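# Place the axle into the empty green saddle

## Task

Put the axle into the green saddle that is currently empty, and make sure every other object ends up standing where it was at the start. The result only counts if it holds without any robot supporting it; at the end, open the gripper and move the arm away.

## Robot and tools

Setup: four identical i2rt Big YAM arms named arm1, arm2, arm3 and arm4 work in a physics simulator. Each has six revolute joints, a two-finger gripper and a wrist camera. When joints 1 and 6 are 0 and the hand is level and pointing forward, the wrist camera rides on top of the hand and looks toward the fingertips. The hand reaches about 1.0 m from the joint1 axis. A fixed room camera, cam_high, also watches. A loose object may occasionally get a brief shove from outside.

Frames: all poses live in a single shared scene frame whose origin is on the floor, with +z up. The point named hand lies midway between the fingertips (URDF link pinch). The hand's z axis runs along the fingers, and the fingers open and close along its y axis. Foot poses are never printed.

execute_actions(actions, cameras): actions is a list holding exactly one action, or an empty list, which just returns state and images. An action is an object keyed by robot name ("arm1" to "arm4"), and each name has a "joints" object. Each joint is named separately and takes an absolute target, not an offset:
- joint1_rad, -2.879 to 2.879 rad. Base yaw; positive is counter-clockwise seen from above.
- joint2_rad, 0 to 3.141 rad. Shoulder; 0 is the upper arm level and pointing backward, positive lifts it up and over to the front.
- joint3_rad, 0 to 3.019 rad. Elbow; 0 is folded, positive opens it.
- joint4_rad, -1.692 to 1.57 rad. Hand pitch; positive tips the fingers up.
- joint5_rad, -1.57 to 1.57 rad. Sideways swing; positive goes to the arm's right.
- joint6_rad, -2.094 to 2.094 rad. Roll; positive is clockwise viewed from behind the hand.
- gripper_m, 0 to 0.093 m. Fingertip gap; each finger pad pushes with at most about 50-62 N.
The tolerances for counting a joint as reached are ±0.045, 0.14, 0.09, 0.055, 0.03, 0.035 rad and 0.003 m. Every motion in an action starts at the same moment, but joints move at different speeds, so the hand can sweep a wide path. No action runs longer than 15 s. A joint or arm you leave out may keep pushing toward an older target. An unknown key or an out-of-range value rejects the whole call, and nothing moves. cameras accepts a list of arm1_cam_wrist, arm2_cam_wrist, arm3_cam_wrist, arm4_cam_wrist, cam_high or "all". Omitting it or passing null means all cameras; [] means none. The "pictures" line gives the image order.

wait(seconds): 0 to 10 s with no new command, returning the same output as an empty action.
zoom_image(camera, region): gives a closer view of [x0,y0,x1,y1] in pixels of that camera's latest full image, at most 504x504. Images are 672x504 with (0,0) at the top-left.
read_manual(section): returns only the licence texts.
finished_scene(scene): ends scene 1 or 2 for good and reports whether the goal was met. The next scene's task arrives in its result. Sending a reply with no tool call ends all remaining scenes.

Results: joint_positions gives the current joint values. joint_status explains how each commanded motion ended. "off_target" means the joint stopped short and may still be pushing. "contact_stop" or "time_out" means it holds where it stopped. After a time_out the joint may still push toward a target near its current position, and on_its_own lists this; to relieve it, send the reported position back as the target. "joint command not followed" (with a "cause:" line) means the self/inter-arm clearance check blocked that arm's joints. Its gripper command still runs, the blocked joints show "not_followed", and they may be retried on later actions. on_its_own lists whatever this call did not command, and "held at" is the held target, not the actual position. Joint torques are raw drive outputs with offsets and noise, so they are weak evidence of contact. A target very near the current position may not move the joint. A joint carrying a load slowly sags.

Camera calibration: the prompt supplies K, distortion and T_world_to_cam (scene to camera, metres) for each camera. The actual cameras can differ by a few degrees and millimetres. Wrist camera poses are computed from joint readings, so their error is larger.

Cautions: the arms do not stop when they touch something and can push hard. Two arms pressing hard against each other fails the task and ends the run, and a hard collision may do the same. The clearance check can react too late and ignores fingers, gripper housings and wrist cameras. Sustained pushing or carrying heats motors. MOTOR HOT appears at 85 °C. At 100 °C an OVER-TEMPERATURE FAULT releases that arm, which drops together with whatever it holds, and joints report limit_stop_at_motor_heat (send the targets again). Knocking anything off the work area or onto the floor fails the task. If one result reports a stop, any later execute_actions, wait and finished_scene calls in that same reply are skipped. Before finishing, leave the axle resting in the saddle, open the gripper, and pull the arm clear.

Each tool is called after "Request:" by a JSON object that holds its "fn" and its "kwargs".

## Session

Request:
{"fn": "execute_actions", "kwargs": {"actions": []}}

Scene clock: 0.00 s.
Joint torques (N m, as the arm reports them, + toward a larger angle): no reading
Motor temperatures (°C, as the motors report them): arm1=[20 22 24 19 20 21] | arm2=[19 23 23 19 21 23] | arm3=[19 23 23 20 19 22] | arm4=[22 21 23 22 20 21]
arm1.joint_positions: joint1_rad=+0.820 joint2_rad=+0.509 joint3_rad=+1.383 joint4_rad=-1.195 joint5_rad=+0.202 joint6_rad=-0.062 gripper_m=+0.095
arm1.joint_status: not commanded
arm1.hand: x=-0.5112 y=+0.1919 z=+1.3669 quat_wxyz=(-0.510, -0.311, -0.748, +0.290) (m; scene frame)
arm2.joint_positions: joint1_rad=+0.727 joint2_rad=+0.643 joint3_rad=+1.400 joint4_rad=-1.217 joint5_rad=-0.075 joint6_rad=-0.340 gripper_m=+0.095
arm2.joint_status: not commanded
arm2.hand: x=-0.8248 y=-0.1720 z=+1.3462 quat_wxyz=(-0.269, +0.829, -0.186, -0.455) (m; scene frame)
arm3.joint_positions: joint1_rad=+0.644 joint2_rad=+0.485 joint3_rad=+1.446 joint4_rad=-1.423 joint5_rad=+0.043 joint6_rad=+0.126 gripper_m=+0.095
arm3.joint_status: not commanded
arm3.hand: x=+0.7251 y=+0.2275 z=+1.4054 quat_wxyz=(-0.481, -0.436, -0.725, +0.229) (m; scene frame)
arm4.joint_positions: joint1_rad=+0.646 joint2_rad=+0.551 joint3_rad=+1.438 joint4_rad=-1.482 joint5_rad=+0.186 joint6_rad=+0.380 gripper_m=+0.095
arm4.joint_status: not commanded
arm4.hand: x=+0.5608 y=-0.1868 z=+1.3252 quat_wxyz=(-0.205, +0.670, -0.572, -0.426) (m; scene frame)
pictures: arm1_cam_wrist, arm2_cam_wrist, arm3_cam_wrist, arm4_cam_wrist, cam_high
camera_calibration (this result's frames):
arm1_cam_wrist: T_world_to_cam=[[-0.762284, -0.635744, 0.121462, -0.433146], [-0.579415, 0.586644, -0.565798, 0.371629], [0.288447, -0.501675, -0.815549, 1.48228], [0, 0, 0, 1]] pos_world=[-0.542412, 0.250239, 1.47175]
arm2_cam_wrist: T_world_to_cam=[[0.54443, 0.79137, 0.27808, 0.213674], [0.805043, -0.399857, -0.438201, 1.19446], [-0.235587, 0.462436, -0.854781, 1.16055], [0, 0, 0, 1]] pos_world=[-0.804514, -0.228162, 1.45602]
arm3_cam_wrist: T_world_to_cam=[[-0.862276, -0.497562, -0.0944067, 0.874113], [-0.392821, 0.774759, -0.495419, 0.811424], [0.319644, -0.390103, -0.863509, 1.19305], [0, 0, 0, 1]] pos_world=[0.691119, 0.27168, 1.51473]
arm4_cam_wrist: T_world_to_cam=[[0.943111, 0.262643, -0.203863, -0.208919], [0.187266, -0.926277, -0.327022, 0.157916], [-0.274723, 0.270241, -0.922766, 1.55513], [0, 0, 0, 1]] pos_world=[0.594692, -0.219114, 1.44407]
Images, in order (width x height): arm1_cam_wrist 672x504, arm2_cam_wrist 672x504, arm3_cam_wrist 672x504, arm4_cam_wrist 672x504, cam_high 672x504.

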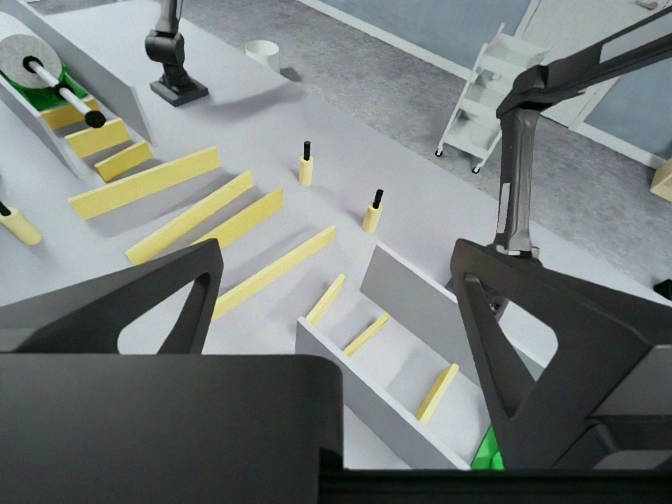

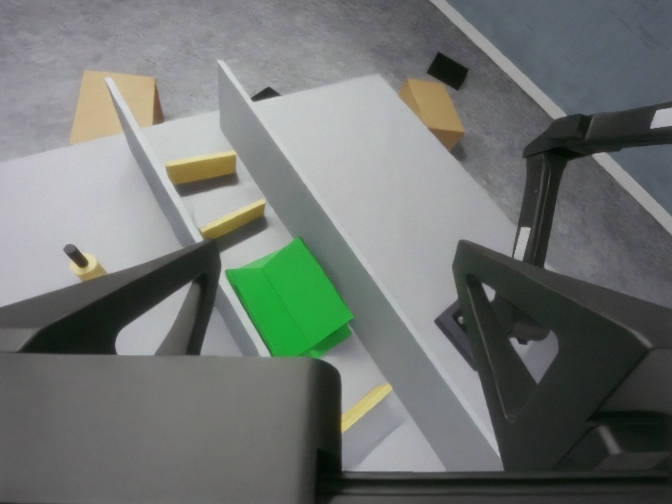

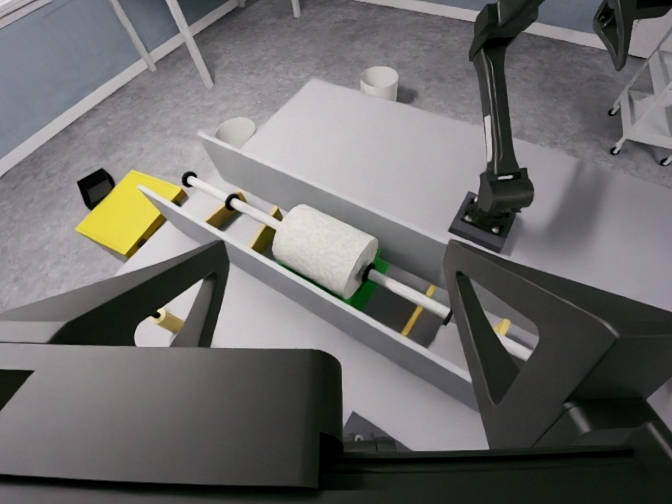

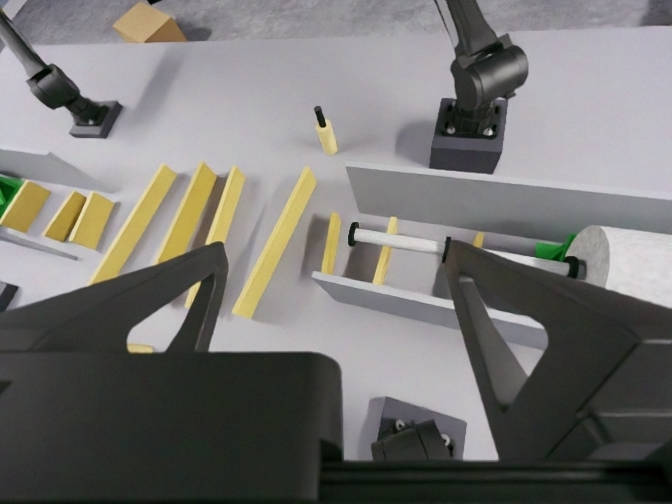

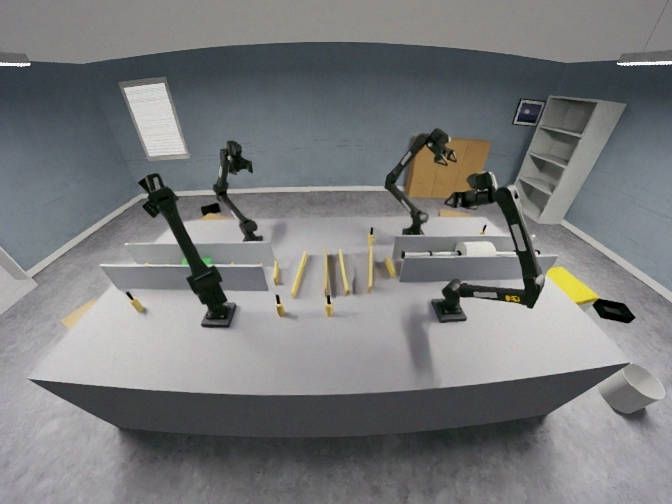

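Request:
{"fn": "zoom_image", "kwargs": {"camera": "cam_high", "region": [360, 200, 600, 340]}}

Request:
{"fn": "zoom_image", "kwargs": {"camera": "cam_high", "region": [80, 200, 400, 340]}}

Request:
{"fn": "zoom_image", "kwargs": {"camera": "arm3_cam_wrist", "region": [120, 110, 560, 400]}}

Request:
{"fn": "zoom_image", "kwargs": {"camera": "arm4_cam_wrist", "region": [290, 90, 672, 350]}}

Region (360, 200, 600, 340) of cam_high's 672x504 image, scaled by 2.100, with more detail than that image has; it fills the top 294 rows of this view, and the rest is white.

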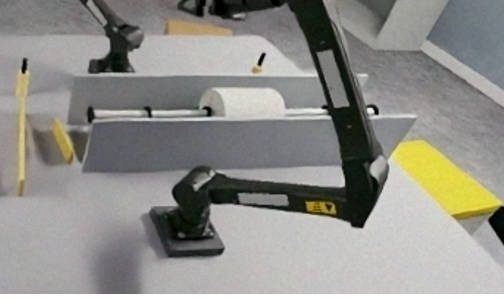

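Region (80, 200, 400, 340) of cam_high's 672x504 image, scaled by 1.575, with more detail than that image has; it fills the top 220 rows of this view, and the rest is white.

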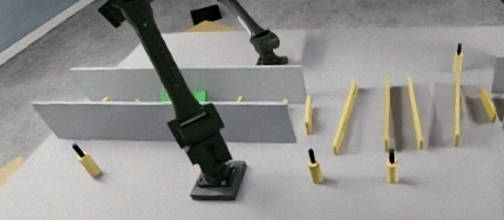

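Region (120, 110, 560, 400) of arm3_cam_wrist's 672x504 image, scaled by 1.145, with more detail than that image has; it fills the top 332 rows of this view, and the rest is white.

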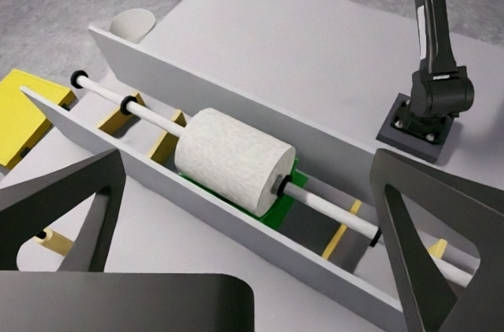

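Region (290, 90, 672, 350) of arm4_cam_wrist's 672x504 image, scaled by 1.319, with more detail than that image has; it fills the top 343 rows of this view, and the rest is white.

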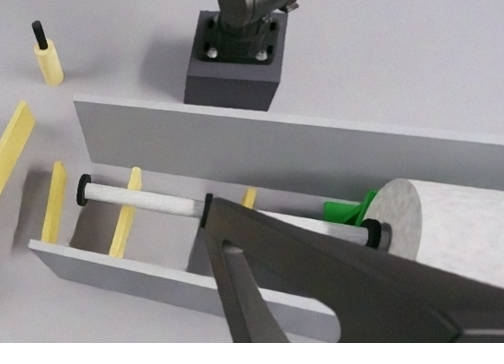

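Request:
{"fn": "execute_actions", "kwargs": {"actions": [{"arm3":{"joints":{"joint1_rad":1.181,"joint2_rad":2.385,"joint3_rad":2.48,"joint4_rad":-1.484,"joint5_rad":0.325,"joint6_rad":-0.41,"gripper_m":0.09}},"arm4":{"joints":{"joint1_rad":-0.397,"joint2_rad":1.415,"joint3_rad":1.18,"joint4_rad":-1.45,"joint5_rad":-0.325,"joint6_rad":-1.99,"gripper_m":0.09}},"arm1":{"joints":{"joint1_rad":0.546,"joint2_rad":0.7,"joint3_rad":2.13,"joint4_rad":-1.5,"joint5_rad":0.155,"joint6_rad":2.016,"gripper_m":0.09}},"arm2":{"joints":{"joint1_rad":-0.9,"joint2_rad":1.2,"joint3_rad":2.42,"joint4_rad":-1.44,"joint5_rad":0.11,"joint6_rad":0.35,"gripper_m":0.09}}}], "cameras": ["arm3_cam_wrist","arm4_cam_wrist","cam_high"]}}

Scene clock: 12.10 s.
Joint torques (N m, as the arm reports them, + toward a larger angle): arm1=[-1.41  4.71  2.19  1.37 -0.15  0.04] | arm2=[-2.69 -1.05  3.79  1.81 -0.05 -0.02] | arm3=[  0.12 -22.81  10.79   0.63   0.27  -0.09] | arm4=[ -1.03 -11.11   8.68   0.38  -0.4   -0.12]
Motor temperatures (°C, as the motors report them): arm1=[20 22 25 19 20 21] | arm2=[19 23 25 19 21 23] | arm3=[19 24 25 21 19 22] | arm4=[22 21 25 22 20 21]
arm1.joint_positions: joint1_rad=+0.550 joint2_rad=+0.693 joint3_rad=+2.138 joint4_rad=-1.490 joint5_rad=+0.159 joint6_rad=+2.002 gripper_m=+0.090
arm1.joint_status: all done
arm1.hand: x=-0.6278 y=+0.2768 z=+1.5689 quat_wxyz=(-0.626, -0.724, -0.005, -0.291) (m; scene frame)
arm2.joint_positions: joint1_rad=-0.888 joint2_rad=+1.205 joint3_rad=+2.421 joint4_rad=-1.424 joint5_rad=+0.110 joint6_rad=+0.342 gripper_m=+0.090
arm2.joint_status: all done
arm2.hand: x=-0.3835 y=-0.1649 z=+1.5991 quat_wxyz=(-0.570, +0.100, -0.768, -0.276) (m; scene frame)
arm3.joint_positions: joint1_rad=+1.168 joint2_rad=+2.381 joint3_rad=+2.446 joint4_rad=-1.475 joint5_rad=+0.323 joint6_rad=-0.402 gripper_m=+0.090
arm3.joint_status: all done
arm3.hand: x=+1.3162 y=-0.0025 z=+0.9735 quat_wxyz=(-0.011, -0.017, -0.982, +0.186) (m; scene frame)
arm4.joint_positions: joint1_rad=-0.397 joint2_rad=+1.409 joint3_rad=+1.180 joint4_rad=-1.456 joint5_rad=-0.323 joint6_rad=-1.980 gripper_m=+0.090
arm4.joint_status: all done
arm4.hand: x=+0.7371 y=+0.0145 z=+0.9709 quat_wxyz=(-0.010, +0.985, -0.007, -0.170) (m; scene frame)
pictures: arm3_cam_wrist, arm4_cam_wrist, cam_high
camera_calibration (this result's frames):
arm3_cam_wrist: T_world_to_cam=[[-0.0519977, -0.924357, 0.377968, -0.298817], [-0.833292, 0.248751, 0.493708, 0.623379], [-0.550382, -0.289286, -0.783194, 1.60866], [0, 0, 0, 1]] pos_world=[1.3893, 0.0340845, 1.06507]
arm4_cam_wrist: T_world_to_cam=[[0.0121347, 0.999597, 0.0256512, -0.0475909], [0.958936, -0.0189031, 0.282993, -0.978761], [0.283363, 0.0211638, -0.958779, 0.849431], [0, 0, 0, 1]] pos_world=[0.698448, 0.0110929, 1.09262]
Images, in order (width x height): arm3_cam_wrist 672x504, arm4_cam_wrist 672x504, cam_high 672x504.

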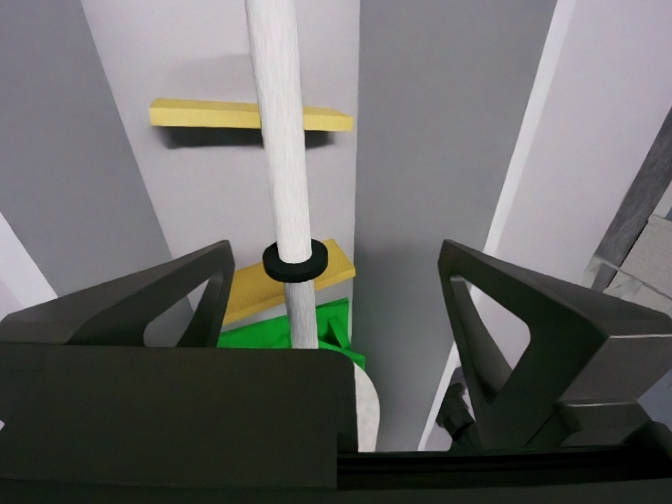

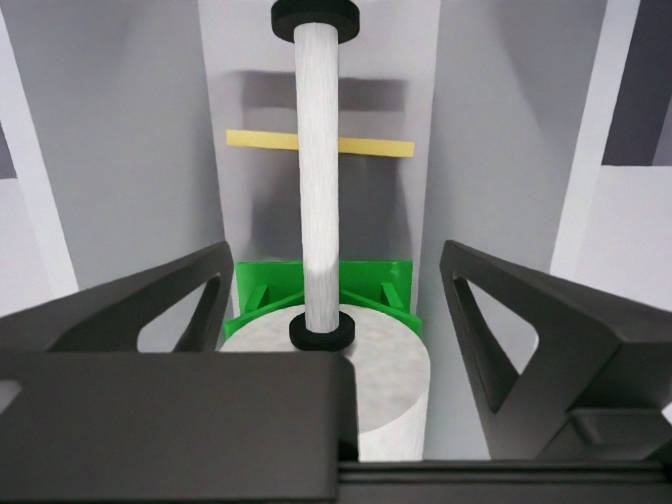

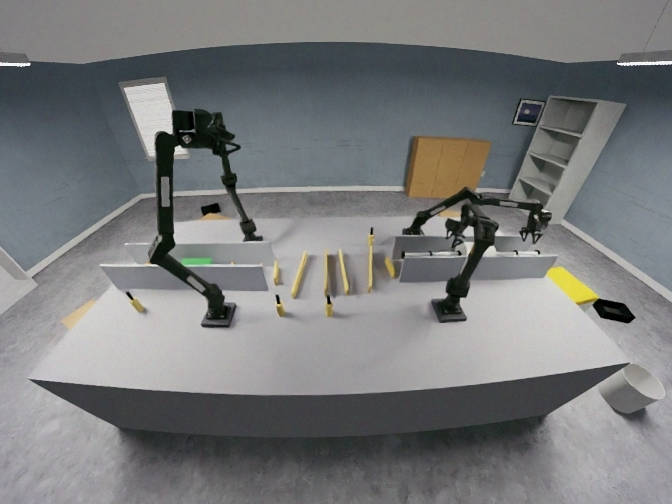

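Request:
{"fn": "execute_actions", "kwargs": {"actions": []}}

Scene clock: 12.73 s.
Joint torques (N m, as the arm reports them, + toward a larger angle): arm1=[-1.71  4.55  2.    1.29 -0.08  0.02] | arm2=[-2.8  -1.36  3.67  1.83 -0.06 -0.02] | arm3=[  0.15 -22.62  10.7    0.65   0.27  -0.1 ] | arm4=[ -0.99 -10.93   8.73   0.41  -0.43  -0.05]
Motor temperatures (°C, as the motors report them): arm1=[20 22 25 19 20 21] | arm2=[19 23 25 19 21 23] | arm3=[19 24 25 21 19 22] | arm4=[22 21 25 22 20 21]
arm1.joint_positions: joint1_rad=+0.550 joint2_rad=+0.693 joint3_rad=+2.138 joint4_rad=-1.490 joint5_rad=+0.159 joint6_rad=+2.002 gripper_m=+0.090
arm1.joint_status: all done
arm1.hand: x=-0.6278 y=+0.2768 z=+1.5689 quat_wxyz=(-0.626, -0.724, -0.005, -0.291) (m; scene frame)
arm2.joint_positions: joint1_rad=-0.888 joint2_rad=+1.205 joint3_rad=+2.421 joint4_rad=-1.424 joint5_rad=+0.110 joint6_rad=+0.342 gripper_m=+0.090
arm2.joint_status: all done
arm2.hand: x=-0.3835 y=-0.1649 z=+1.5991 quat_wxyz=(-0.570, +0.100, -0.768, -0.276) (m; scene frame)
arm3.joint_positions: joint1_rad=+1.168 joint2_rad=+2.381 joint3_rad=+2.446 joint4_rad=-1.475 joint5_rad=+0.323 joint6_rad=-0.402 gripper_m=+0.090
arm3.joint_status: all done
arm3.hand: x=+1.3162 y=-0.0025 z=+0.9735 quat_wxyz=(-0.011, -0.017, -0.982, +0.186) (m; scene frame)
arm4.joint_positions: joint1_rad=-0.397 joint2_rad=+1.409 joint3_rad=+1.180 joint4_rad=-1.456 joint5_rad=-0.323 joint6_rad=-1.981 gripper_m=+0.090
arm4.joint_status: all done
arm4.hand: x=+0.7371 y=+0.0145 z=+0.9709 quat_wxyz=(-0.010, +0.985, -0.007, -0.170) (m; scene frame)
pictures: arm1_cam_wrist, arm2_cam_wrist, arm3_cam_wrist, arm4_cam_wrist, cam_high
camera_calibration (this result's frames):
arm1_cam_wrist: T_world_to_cam=[[0.352809, 0.219709, -0.909535, 1.58818], [0.406065, 0.839787, 0.360373, -0.535907], [0.842993, -0.496473, 0.207069, 0.465502], [0, 0, 0, 1]] pos_world=[-0.735128, 0.332219, 1.54124]
arm2_cam_wrist: T_world_to_cam=[[0.475991, -0.824719, -0.305404, 0.537684], [-0.739113, -0.186946, -0.647119, 0.729922], [0.476597, 0.533751, -0.698545, 1.51246], [0, 0, 0, 1]] pos_world=[-0.437272, -0.227383, 1.69308]
arm3_cam_wrist: T_world_to_cam=[[-0.0519977, -0.924357, 0.377968, -0.298817], [-0.833292, 0.248751, 0.493708, 0.623379], [-0.550382, -0.289286, -0.783194, 1.60866], [0, 0, 0, 1]] pos_world=[1.3893, 0.0340845, 1.06507]
arm4_cam_wrist: T_world_to_cam=[[0.0117754, 0.999598, 0.0257792, -0.0474503], [0.95894, -0.0185948, 0.282998, -0.978774], [0.283364, 0.0213883, -0.958774, 0.849422], [0, 0, 0, 1]] pos_world=[0.698449, 0.0110634, 1.09262]
Images, in order (width x height): arm1_cam_wrist 672x504, arm2_cam_wrist 672x504, arm3_cam_wrist 672x504, arm4_cam_wrist 672x504, cam_high 672x504.

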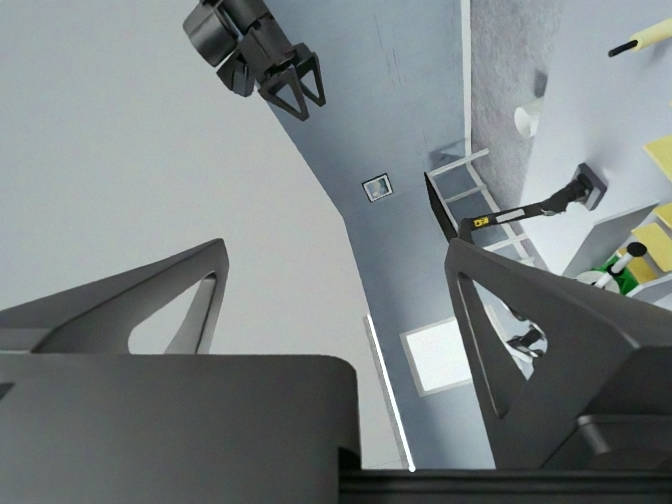

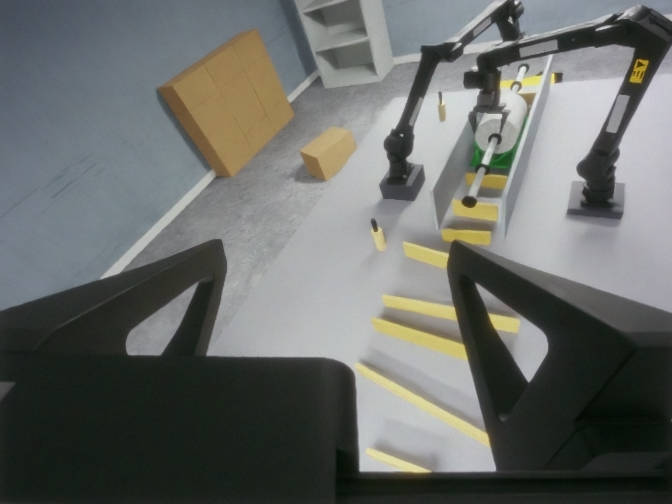

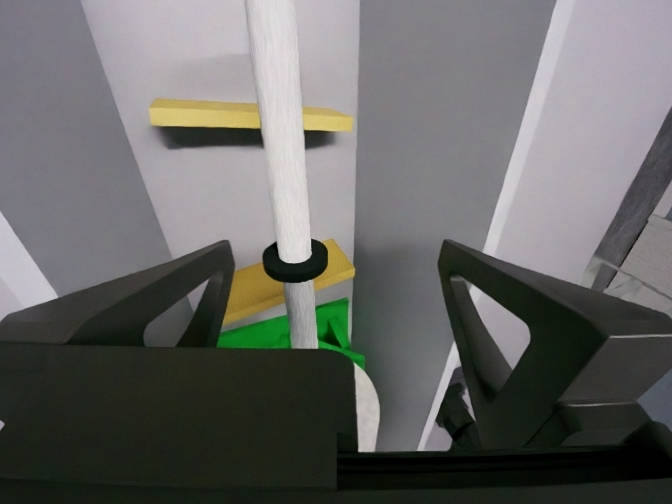

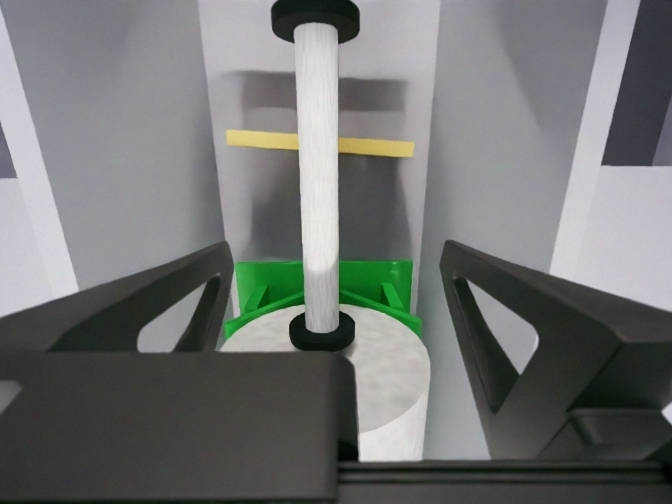

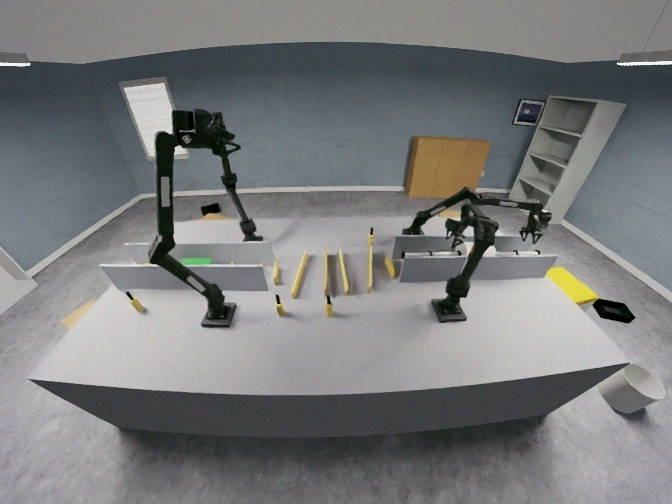

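Request:
{"fn": "zoom_image", "kwargs": {"camera": "arm3_cam_wrist", "region": [140, 60, 480, 360]}}

Request:
{"fn": "zoom_image", "kwargs": {"camera": "arm4_cam_wrist", "region": [170, 0, 500, 370]}}

Region (140, 60, 480, 360) of arm3_cam_wrist's 672x504 image, scaled by 1.482, with more detail than that image has; it fills the top 445 rows of this view, and the rest is white.

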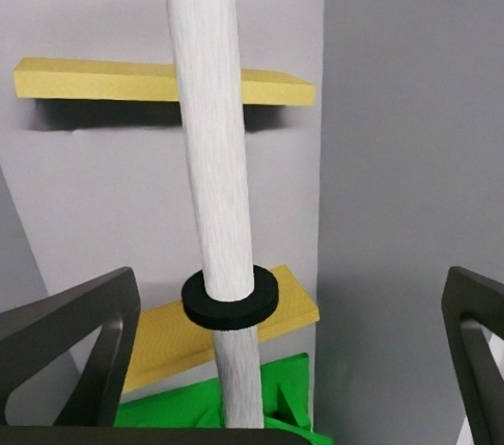

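Region (170, 0, 500, 370) of arm4_cam_wrist's 672x504 image, scaled by 1.362, with more detail than that image has; it fills the left 450 columns of this view, and the rest is white.

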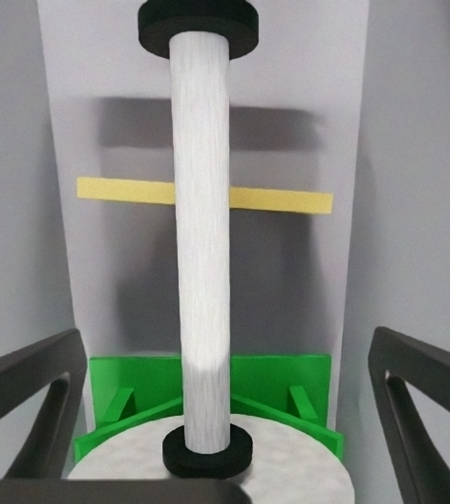

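Request:
{"fn": "execute_actions", "kwargs": {"actions": [{"arm3": {"joints": {"joint1_rad": 1.145, "joint2_rad": 2.468, "joint3_rad": 2.335, "joint4_rad": -1.265, "joint6_rad": -0.42}}, "arm4": {"joints": {"joint2_rad": 1.518, "joint3_rad": 0.99, "joint4_rad": -1.17}}, "arm1": {"joints": {"joint2_rad": 0.96}}, "arm2": {"joints": {"joint1_rad": -1.15}}}], "cameras": ["arm3_cam_wrist", "arm4_cam_wrist", "cam_high"]}}

Scene clock: 19.00 s.
Joint torques (N m, as the arm reports them, + toward a larger angle): arm1=[-2.6  -0.08  6.41  1.33 -0.07  0.08] | arm2=[-2.63 -1.34  3.72  1.81 -0.04 -0.03] | arm3=[ -2.09 -24.29   9.29   1.72   0.28  -0.1 ] | arm4=[ -1.08 -12.45   8.23   0.77  -0.38  -0.02]
Motor temperatures (°C, as the motors report them): arm1=[20 22 25 19 20 21] | arm2=[19 23 25 19 21 23] | arm3=[19 25 27 21 19 22] | arm4=[22 22 25 22 20 21]
arm1.joint_positions: joint1_rad=+0.550 joint2_rad=+0.953 joint3_rad=+2.113 joint4_rad=-1.491 joint5_rad=+0.159 joint6_rad=+2.002 gripper_m=+0.090
arm1.joint_status: all done
arm1.hand: x=-0.5282 y=+0.1321 z=+1.5255 quat_wxyz=(-0.534, -0.813, -0.022, -0.231) (m; scene frame)
arm2.joint_positions: joint1_rad=-1.139 joint2_rad=+1.205 joint3_rad=+2.421 joint4_rad=-1.424 joint5_rad=+0.110 joint6_rad=+0.342 gripper_m=+0.090
arm2.joint_status: all done
arm2.hand: x=-0.3442 y=-0.2355 z=+1.5988 quat_wxyz=(-0.599, +0.002, -0.774, -0.203) (m; scene frame)
arm3.joint_positions: joint1_rad=+1.160 joint2_rad=+2.480 joint3_rad=+2.319 joint4_rad=-1.281 joint5_rad=+0.323 joint6_rad=-0.412 gripper_m=+0.090
arm3.joint_status: all done
arm3.hand: x=+1.3207 y=-0.0128 z=+0.8534 quat_wxyz=(+0.005, -0.014, -0.984, +0.180) (m; scene frame)
arm4.joint_positions: joint1_rad=-0.397 joint2_rad=+1.520 joint3_rad=+0.982 joint4_rad=-1.186 joint5_rad=-0.324 joint6_rad=-1.981 gripper_m=+0.090
arm4.joint_status: all done
arm4.hand: x=+0.7328 y=+0.0048 z=+0.8600 quat_wxyz=(+0.007, +0.984, -0.010, -0.178) (m; scene frame)
pictures: arm3_cam_wrist, arm4_cam_wrist, cam_high
camera_calibration (this result's frames):
arm3_cam_wrist: T_world_to_cam=[[-0.0391351, -0.929313, 0.367213, -0.270604], [-0.81644, 0.241615, 0.52445, 0.640338], [-0.576103, -0.279283, -0.768184, 1.53537], [0, 0, 0, 1]] pos_world=[1.39674, 0.0226118, 0.942993]
arm4_cam_wrist: T_world_to_cam=[[0.0120692, 0.999883, -0.00938436, -0.00476181], [0.963401, -0.00911445, 0.267908, -0.933724], [0.267791, -0.0122744, -0.963399, 0.760092], [0, 0, 0, 1]] pos_world=[0.696063, 0.00558051, 0.982379]
Images, in order (width x height): arm3_cam_wrist 672x504, arm4_cam_wrist 672x504, cam_high 672x504.

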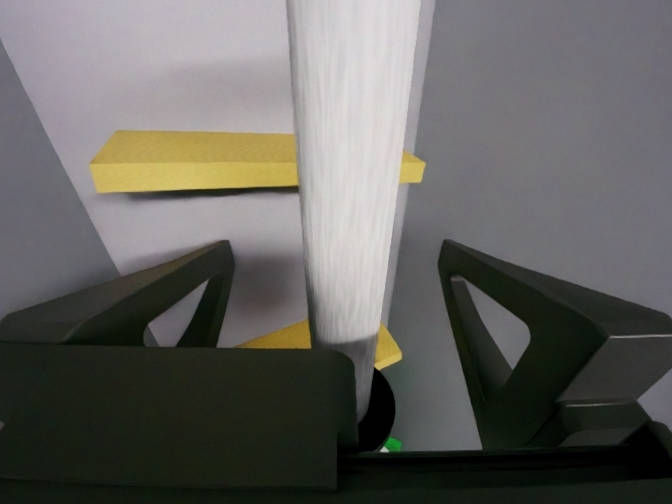

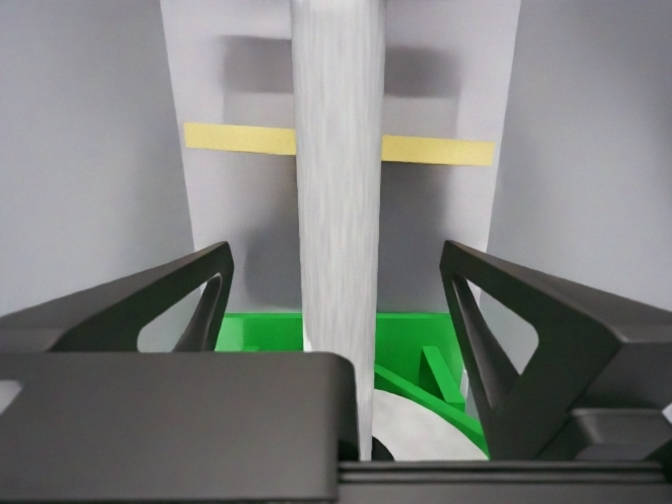

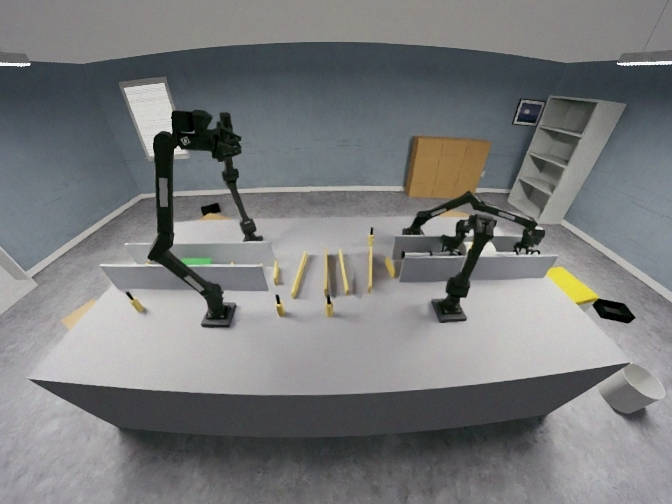

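Request:
{"fn": "execute_actions", "kwargs": {"actions": [{"arm3": {"joints": {"gripper_m": 0.0}}, "arm4": {"joints": {"gripper_m": 0.0}}}], "cameras": ["arm3_cam_wrist", "arm4_cam_wrist"]}}

Scene clock: 19.87 s.
Joint torques (N m, as the arm reports them, + toward a larger angle): arm1=[-1.98 -0.8   6.47  1.4  -0.04  0.03] | arm2=[-2.73 -1.24  3.71  1.82 -0.06 -0.03] | arm3=[ -1.86 -24.59   9.39   1.49   0.08  -0.05] | arm4=[ -1.03 -12.2    8.18   0.53  -0.3    0.02]
Motor temperatures (°C, as the motors report them): arm1=[20 22 25 19 20 21] | arm2=[19 23 25 19 21 23] | arm3=[19 25 27 21 19 22] | arm4=[22 22 26 22 20 21]
arm1.joint_positions: joint1_rad=+0.550 joint2_rad=+0.953 joint3_rad=+2.113 joint4_rad=-1.491 joint5_rad=+0.159 joint6_rad=+2.002 gripper_m=+0.090
arm1.joint_status: not commanded
arm1.hand: x=-0.5282 y=+0.1321 z=+1.5255 quat_wxyz=(-0.534, -0.813, -0.022, -0.231) (m; scene frame)
arm2.joint_positions: joint1_rad=-1.139 joint2_rad=+1.205 joint3_rad=+2.421 joint4_rad=-1.424 joint5_rad=+0.110 joint6_rad=+0.342 gripper_m=+0.090
arm2.joint_status: not commanded
arm2.hand: x=-0.3442 y=-0.2355 z=+1.5988 quat_wxyz=(-0.599, +0.002, -0.774, -0.203) (m; scene frame)
arm3.joint_positions: joint1_rad=+1.158 joint2_rad=+2.480 joint3_rad=+2.319 joint4_rad=-1.276 joint5_rad=+0.327 joint6_rad=-0.415 gripper_m=+0.023
arm3.joint_status: gripper_m off_target (ended at +0.023, target +0.000)
arm3.hand: x=+1.3208 y=-0.0156 z=+0.8542 quat_wxyz=(+0.004, -0.014, -0.983, +0.183) (m; scene frame)
arm4.joint_positions: joint1_rad=-0.397 joint2_rad=+1.520 joint3_rad=+0.982 joint4_rad=-1.181 joint5_rad=-0.326 joint6_rad=-1.983 gripper_m=+0.023
arm4.joint_status: gripper_m off_target (ended at +0.023, target +0.000)
arm4.hand: x=+0.7329 y=+0.0058 z=+0.8599 quat_wxyz=(+0.005, +0.984, -0.008, -0.178) (m; scene frame)
pictures: arm3_cam_wrist, arm4_cam_wrist
camera_calibration (this result's frames):
arm3_cam_wrist: T_world_to_cam=[[-0.0397471, -0.926893, 0.373214, -0.277741], [-0.817856, 0.24476, 0.520772, 0.645756], [-0.574048, -0.284536, -0.767794, 1.5321], [0, 0, 0, 1]] pos_world=[1.3966, 0.020447, 0.943705]
arm4_cam_wrist: T_world_to_cam=[[0.00980365, 0.999944, -0.00399503, -0.00875096], [0.963356, -0.00837382, 0.268095, -0.933985], [0.268047, -0.00647695, -0.963384, 0.759759], [0, 0, 0, 1]] pos_world=[0.696195, 0.00585037, 0.982302]
Images, in order (width x height): arm3_cam_wrist 672x504, arm4_cam_wrist 672x504.

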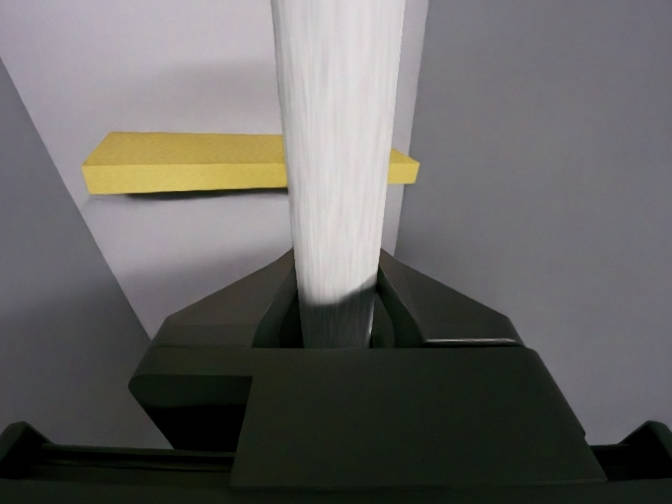

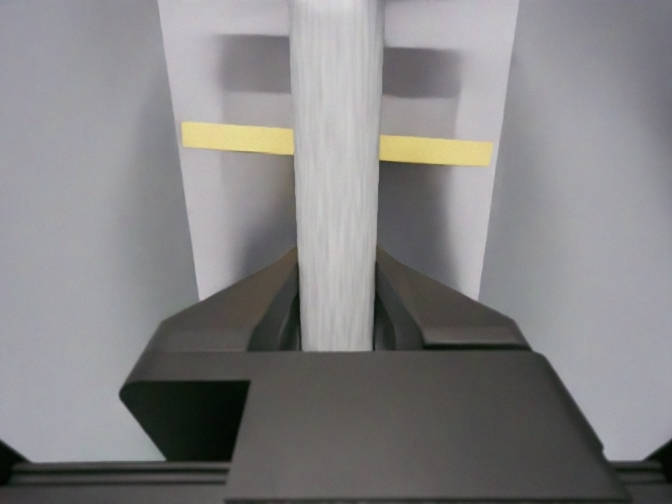

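Request:
{"fn": "execute_actions", "kwargs": {"actions": [{"arm3": {"joints": {"joint2_rad": 2.305, "joint3_rad": 2.365, "joint4_rad": -1.36}}, "arm4": {"joints": {"joint2_rad": 1.375, "joint3_rad": 1.21, "joint4_rad": -1.45}}, "arm1": {"joints": {"joint2_rad": 1.15}}, "arm2": {"joints": {"joint1_rad": -1.32}}}], "cameras": ["cam_high"]}}

Scene clock: 25.50 s.
Joint torques (N m, as the arm reports them, + toward a larger angle): arm1=[-1.77 -5.77  7.73  1.53  0.04  0.07] | arm2=[-2.65 -1.27  3.69  1.83 -0.04 -0.04] | arm3=[ -1.82 -24.21  11.24   0.52   0.43   0.28] | arm4=[ -1.68 -13.25  15.23  -0.68  -0.21   0.  ]
Motor temperatures (°C, as the motors report them): arm1=[20 22 25 19 20 21] | arm2=[19 22 24 19 21 23] | arm3=[19 26 28 21 19 22] | arm4=[22 22 26 22 20 21]
arm1.joint_positions: joint1_rad=+0.550 joint2_rad=+1.145 joint3_rad=+2.113 joint4_rad=-1.491 joint5_rad=+0.159 joint6_rad=+2.002 gripper_m=+0.090
arm1.joint_status: all done
arm1.hand: x=-0.4636 y=+0.0384 z=+1.4720 quat_wxyz=(-0.466, -0.864, -0.033, -0.188) (m; scene frame)
arm2.joint_positions: joint1_rad=-1.309 joint2_rad=+1.205 joint3_rad=+2.421 joint4_rad=-1.424 joint5_rad=+0.110 joint6_rad=+0.342 gripper_m=+0.090
arm2.joint_status: all done
arm2.hand: x=-0.3281 y=-0.2881 z=+1.5985 quat_wxyz=(-0.614, -0.064, -0.772, -0.152) (m; scene frame)
arm3.joint_positions: joint1_rad=+1.159 joint2_rad=+2.327 joint3_rad=+2.326 joint4_rad=-1.346 joint5_rad=+0.320 joint6_rad=-0.441 gripper_m=+0.023
arm3.joint_status: all done
arm3.hand: x=+1.3165 y=-0.0098 z=+0.9677 quat_wxyz=(-0.036, -0.007, -0.980, +0.197) (m; scene frame)
arm4.joint_positions: joint1_rad=-0.384 joint2_rad=+1.401 joint3_rad=+1.130 joint4_rad=-1.437 joint5_rad=-0.327 joint6_rad=-1.984 gripper_m=+0.023
arm4.joint_status: all done
arm4.hand: x=+0.7274 y=+0.0044 z=+0.9559 quat_wxyz=(+0.000, +0.984, -0.001, -0.177) (m; scene frame)
pictures: cam_high
Images, in order (width x height): cam_high 672x504.

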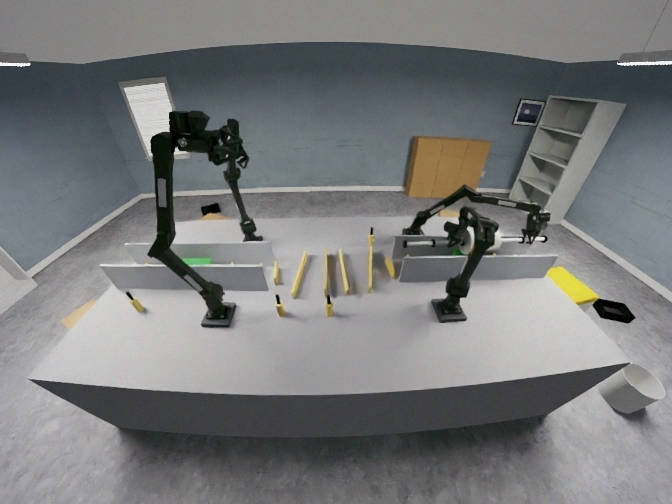

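Request:
{"fn": "execute_actions", "kwargs": {"actions": [{"arm3": {"joints": {"joint1_rad": 0.965, "joint2_rad": 1.695, "joint3_rad": 1.525, "joint4_rad": -1.22, "joint5_rad": 0.36, "joint6_rad": -0.64}}, "arm4": {"joints": {"joint1_rad": 0.335, "joint2_rad": 1.235, "joint3_rad": 1.26, "joint4_rad": -1.375, "joint5_rad": -0.335, "joint6_rad": -1.26}}, "arm1": {"joints": {"joint2_rad": 1.5}}, "arm2": {"joints": {"joint1_rad": -1.385}}}], "cameras": ["cam_high"]}}

Scene clock: 28.83 s.
Joint torques (N m, as the arm reports them, + toward a larger angle): arm1=[ -2.06 -10.84   9.45   0.92   0.05   0.04] | arm2=[-2.54 -1.38  3.72  1.79 -0.05 -0.05] | arm3=[ -0.44 -16.7    9.77   1.03   0.51  -0.29] | arm4=[ -0.41 -11.64  16.43   1.04  -0.54  -0.03]
Motor temperatures (°C, as the motors report them): arm1=[20 22 26 19 20 21] | arm2=[19 22 24 19 21 23] | arm3=[19 27 29 21 19 22] | arm4=[22 22 28 22 20 22]
arm1.joint_positions: joint1_rad=+0.550 joint2_rad=+1.498 joint3_rad=+2.114 joint4_rad=-1.492 joint5_rad=+0.158 joint6_rad=+2.002 gripper_m=+0.090
arm1.joint_status: all done
arm1.hand: x=-0.3644 y=-0.1051 z=+1.3220 quat_wxyz=(-0.330, -0.937, -0.052, -0.104) (m; scene frame)
arm2.joint_positions: joint1_rad=-1.374 joint2_rad=+1.205 joint3_rad=+2.421 joint4_rad=-1.424 joint5_rad=+0.110 joint6_rad=+0.342 gripper_m=+0.090
arm2.joint_status: all done
arm2.hand: x=-0.3244 y=-0.3086 z=+1.5983 quat_wxyz=(-0.618, -0.089, -0.770, -0.132) (m; scene frame)
arm3.joint_positions: joint1_rad=+0.962 joint2_rad=+1.721 joint3_rad=+1.502 joint4_rad=-1.222 joint5_rad=+0.353 joint6_rad=-0.618 gripper_m=+0.023
arm3.joint_status: all done
arm3.hand: x=+1.0526 y=-0.0134 z=+1.0181 quat_wxyz=(+0.047, -0.011, -0.981, +0.187) (m; scene frame)
arm4.joint_positions: joint1_rad=+0.327 joint2_rad=+1.257 joint3_rad=+1.173 joint4_rad=-1.383 joint5_rad=-0.330 joint6_rad=-1.250 gripper_m=+0.023
arm4.joint_status: all done
arm4.hand: x=+0.4704 y=-0.0107 z=+1.0225 quat_wxyz=(+0.004, +0.985, +0.008, -0.172) (m; scene frame)
pictures: cam_high
Images, in order (width x height): cam_high 672x504.

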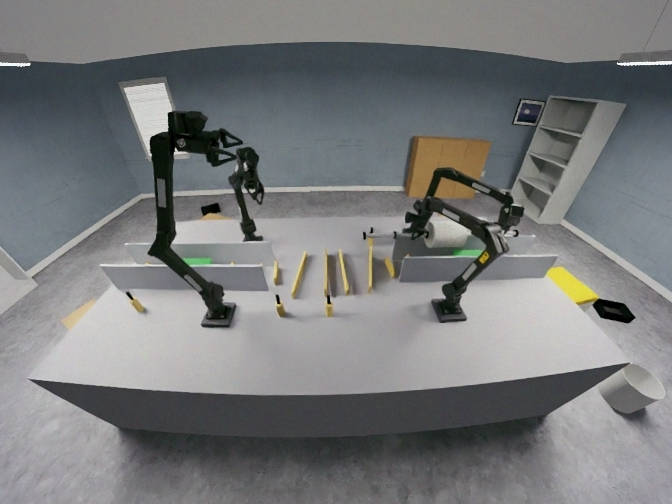

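Request:
{"fn": "execute_actions", "kwargs": {"actions": [{"arm3": {"joints": {"joint1_rad": 0.382, "joint2_rad": 1.31, "joint3_rad": 1.07, "joint4_rad": -0.965, "joint5_rad": 0.172, "joint6_rad": -1.29}}, "arm4": {"joints": {"joint1_rad": 1.01, "joint2_rad": 1.475, "joint3_rad": 1.5, "joint4_rad": -1.19, "joint5_rad": -0.2, "joint6_rad": -0.612}}, "arm1": {"joints": {"joint2_rad": 1.86}}}], "cameras": ["cam_high"]}}

Scene clock: 31.63 s.
Joint torques (N m, as the arm reports them, + toward a larger angle): arm1=[ -1.51 -17.18  10.79   0.33   0.03   0.09] | arm2=[-2.76 -1.33  3.7   1.76 -0.05 -0.04] | arm3=[ -0.17 -10.4   10.1    2.7    0.35  -0.22] | arm4=[ -1.05 -17.03  16.81   2.27  -0.41   0.19]
Motor temperatures (°C, as the motors report them): arm1=[20 22 26 19 20 21] | arm2=[19 22 24 19 21 23] | arm3=[19 26 29 21 19 22] | arm4=[22 22 30 22 20 22]
arm1.joint_positions: joint1_rad=+0.550 joint2_rad=+1.867 joint3_rad=+2.112 joint4_rad=-1.492 joint5_rad=+0.158 joint6_rad=+2.003 gripper_m=+0.090
arm1.joint_status: all done
arm1.hand: x=-0.2985 y=-0.1995 z=+1.1091 quat_wxyz=(-0.176, -0.982, -0.070, -0.013) (m; scene frame)
arm2.joint_positions: joint1_rad=-1.374 joint2_rad=+1.205 joint3_rad=+2.421 joint4_rad=-1.424 joint5_rad=+0.110 joint6_rad=+0.342 gripper_m=+0.090
arm2.joint_status: not commanded
arm2.hand: x=-0.3244 y=-0.3086 z=+1.5983 quat_wxyz=(-0.618, -0.089, -0.770, -0.132) (m; scene frame)
arm3.joint_positions: joint1_rad=+0.380 joint2_rad=+1.332 joint3_rad=+1.044 joint4_rad=-0.997 joint5_rad=+0.164 joint6_rad=-1.273 gripper_m=+0.023
arm3.joint_status: all done
arm3.hand: x=+0.7701 y=-0.0612 z=+1.0118 quat_wxyz=(+0.028, +0.024, -0.985, +0.168) (m; scene frame)
arm4.joint_positions: joint1_rad=+1.011 joint2_rad=+1.514 joint3_rad=+1.413 joint4_rad=-1.216 joint5_rad=-0.196 joint6_rad=-0.624 gripper_m=+0.023
arm4.joint_status: all done
arm4.hand: x=+0.1932 y=-0.1034 z=+1.0174 quat_wxyz=(+0.011, +0.986, +0.040, -0.159) (m; scene frame)
pictures: cam_high
Images, in order (width x height): cam_high 672x504.

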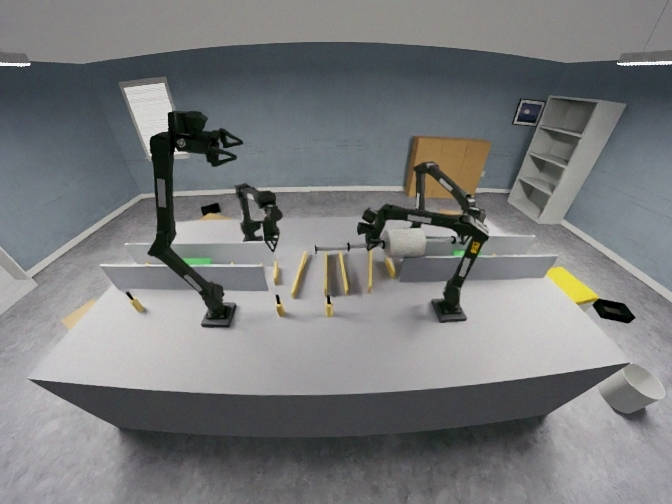

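Request:
{"fn": "execute_actions", "kwargs": {"actions": [{"arm3": {"joints": {"joint1_rad": -0.31, "joint2_rad": 1.505, "joint3_rad": 1.305, "joint4_rad": -0.93, "joint5_rad": -0.08, "joint6_rad": -2.0}}, "arm4": {"joints": {"joint1_rad": 1.372, "joint2_rad": 2.058, "joint3_rad": 2.385, "joint4_rad": -1.415, "joint5_rad": -0.11, "joint6_rad": -0.31}}}], "cameras": ["arm1_cam_wrist", "cam_high"]}}

Scene clock: 36.07 s.
Joint torques (N m, as the arm reports them, + toward a larger angle): arm1=[ -1.88 -17.4   10.31   0.46   0.15   0.11] | arm2=[-2.66 -1.46  3.73  1.82 -0.06 -0.03] | arm3=[ -0.98 -14.43  12.59   1.99  -1.02  -0.32] | arm4=[ -1.74 -32.33  18.03   1.5    0.     0.1 ]
Motor temperatures (°C, as the motors report them): arm1=[20 23 27 19 20 21] | arm2=[19 22 24 19 21 23] | arm3=[19 26 30 21 19 22] | arm4=[22 24 32 22 20 22]
arm1.joint_positions: joint1_rad=+0.550 joint2_rad=+1.867 joint3_rad=+2.112 joint4_rad=-1.492 joint5_rad=+0.158 joint6_rad=+2.003 gripper_m=+0.090
arm1.joint_status: not commanded
arm1.hand: x=-0.2985 y=-0.1995 z=+1.1091 quat_wxyz=(-0.176, -0.982, -0.070, -0.013) (m; scene frame)
arm2.joint_positions: joint1_rad=-1.374 joint2_rad=+1.205 joint3_rad=+2.421 joint4_rad=-1.424 joint5_rad=+0.110 joint6_rad=+0.342 gripper_m=+0.090
arm2.joint_status: not commanded
arm2.hand: x=-0.3244 y=-0.3086 z=+1.5983 quat_wxyz=(-0.618, -0.089, -0.770, -0.132) (m; scene frame)
arm3.joint_positions: joint1_rad=-0.303 joint2_rad=+1.540 joint3_rad=+1.245 joint4_rad=-0.946 joint5_rad=-0.061 joint6_rad=-1.976 gripper_m=+0.022
arm3.joint_status: all done
arm3.hand: x=+0.4890 y=-0.1485 z=+1.0075 quat_wxyz=(+0.028, +0.051, -0.983, +0.172) (m; scene frame)
arm4.joint_positions: joint1_rad=+1.385 joint2_rad=+2.135 joint3_rad=+2.284 joint4_rad=-1.422 joint5_rad=-0.112 joint6_rad=-0.315 gripper_m=+0.023
arm4.joint_status: joint3_rad time_out (moved +0.871 of +0.972); the others done
arm4.on_its_own: joint3_rad reads +2.284 and still pushes toward +2.385 since a time_out
arm4.hand: x=-0.0808 y=-0.2269 z=+1.0162 quat_wxyz=(+0.018, +0.985, +0.068, -0.158) (m; scene frame)
pictures: arm1_cam_wrist, cam_high
camera_calibration (this result's frames):
arm1_cam_wrist: T_world_to_cam=[[-0.136366, 0.929348, -0.343099, 0.525785], [0.760622, 0.320117, 0.564783, -0.328427], [0.634712, -0.183951, -0.750535, 1.10889], [0, 0, 0, 1]] pos_world=[-0.382315, -0.179521, 1.19815]
Images, in order (width x height): arm1_cam_wrist 672x504, cam_high 672x504.

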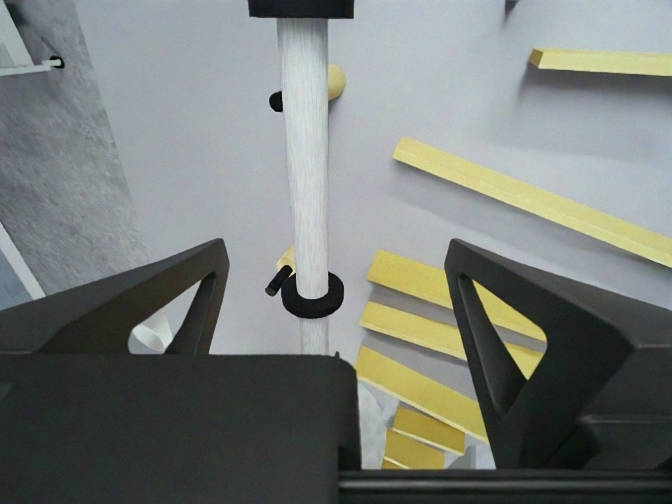

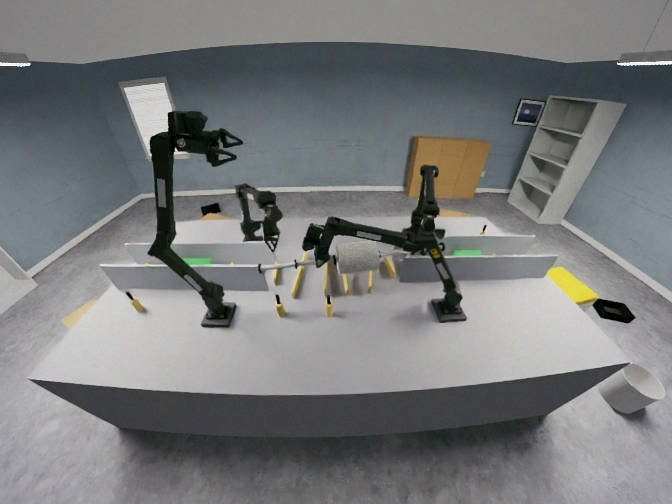

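Request:
{"fn": "zoom_image", "kwargs": {"camera": "arm1_cam_wrist", "region": [180, 0, 490, 360]}}

Region (180, 0, 490, 360) of arm1_cam_wrist's 672x504 image, scaled by 1.400, with more detail than that image has; it fills the left 434 columns of this view, and the rest is white.

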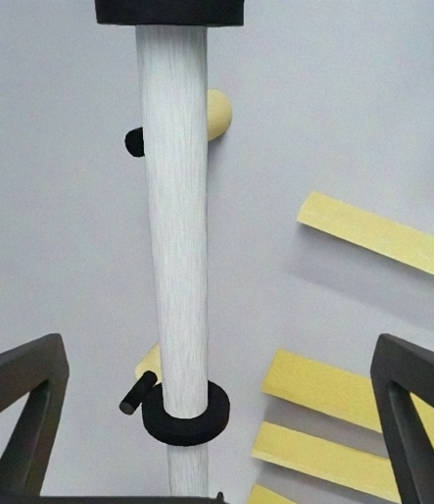

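Request:
{"fn": "execute_actions", "kwargs": {"actions": [{"arm1": {"joints": {"joint2_rad": 2.026, "joint4_rad": -1.315}}, "arm2": {"joints": {"joint2_rad": 1.36}}}], "cameras": ["arm1_cam_wrist", "cam_high"]}}

Scene clock: 47.83 s.
Joint torques (N m, as the arm reports them, + toward a larger angle): arm1=[ -1.52 -20.84  10.49   1.29   0.14   0.15] | arm2=[-2.68 -4.47  5.79  1.92 -0.03 -0.04] | arm3=[ -0.86 -14.44  12.6    1.98  -1.02  -0.31] | arm4=[ -2.12 -31.19  17.99   1.48   0.03   0.12]
Motor temperatures (°C, as the motors report them): arm1=[20 24 28 19 20 21] | arm2=[19 22 24 19 21 23] | arm3=[19 26 33 21 19 22] | arm4=[22 27 37 22 20 21]
arm1.joint_positions: joint1_rad=+0.550 joint2_rad=+2.050 joint3_rad=+2.112 joint4_rad=-1.329 joint5_rad=+0.158 joint6_rad=+2.003 gripper_m=+0.090
arm1.joint_status: all done
arm1.hand: x=-0.2614 y=-0.2528 z=+1.0009 quat_wxyz=(-0.167, -0.983, -0.071, -0.008) (m; scene frame)
arm2.joint_positions: joint1_rad=-1.374 joint2_rad=+1.350 joint3_rad=+2.405 joint4_rad=-1.427 joint5_rad=+0.110 joint6_rad=+0.342 gripper_m=+0.090
arm2.joint_status: all done
arm2.hand: x=-0.2269 y=-0.2877 z=+1.5414 quat_wxyz=(-0.556, -0.088, -0.819, -0.112) (m; scene frame)
arm3.joint_positions: joint1_rad=-0.303 joint2_rad=+1.540 joint3_rad=+1.245 joint4_rad=-0.946 joint5_rad=-0.061 joint6_rad=-1.976 gripper_m=+0.022
arm3.joint_status: not commanded
arm3.hand: x=+0.4890 y=-0.1485 z=+1.0075 quat_wxyz=(+0.028, +0.051, -0.983, +0.172) (m; scene frame)
arm4.joint_positions: joint1_rad=+1.385 joint2_rad=+2.135 joint3_rad=+2.284 joint4_rad=-1.422 joint5_rad=-0.112 joint6_rad=-0.315 gripper_m=+0.023
arm4.joint_status: not commanded
arm4.on_its_own: joint3_rad reads +2.284 and still pushes toward +2.385 since a time_out
arm4.hand: x=-0.0808 y=-0.2269 z=+1.0162 quat_wxyz=(+0.018, +0.985, +0.068, -0.158) (m; scene frame)
pictures: arm1_cam_wrist, cam_high
camera_calibration (this result's frames):
arm1_cam_wrist: T_world_to_cam=[[-0.140277, 0.934914, -0.325974, 0.526503], [0.76703, 0.310798, 0.561311, -0.275717], [0.626089, -0.171293, -0.760705, 1.00544], [0, 0, 0, 1]] pos_world=[-0.344157, -0.234318, 1.09123]
Images, in order (width x height): arm1_cam_wrist 672x504, cam_high 672x504.

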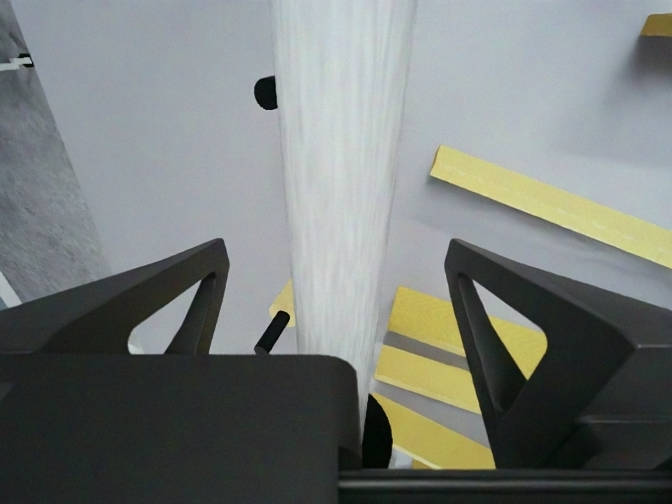

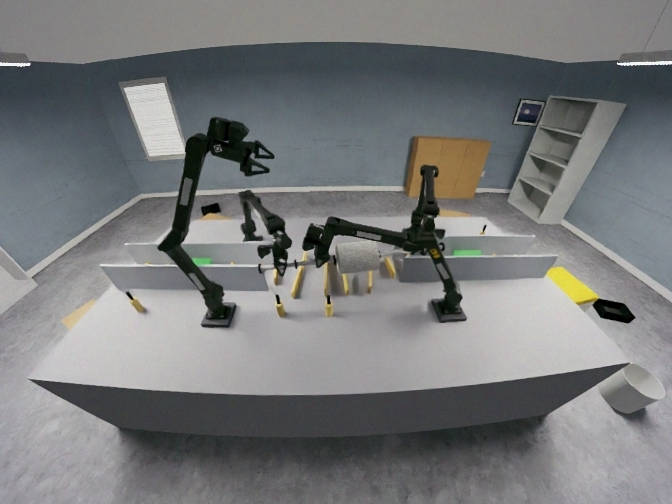

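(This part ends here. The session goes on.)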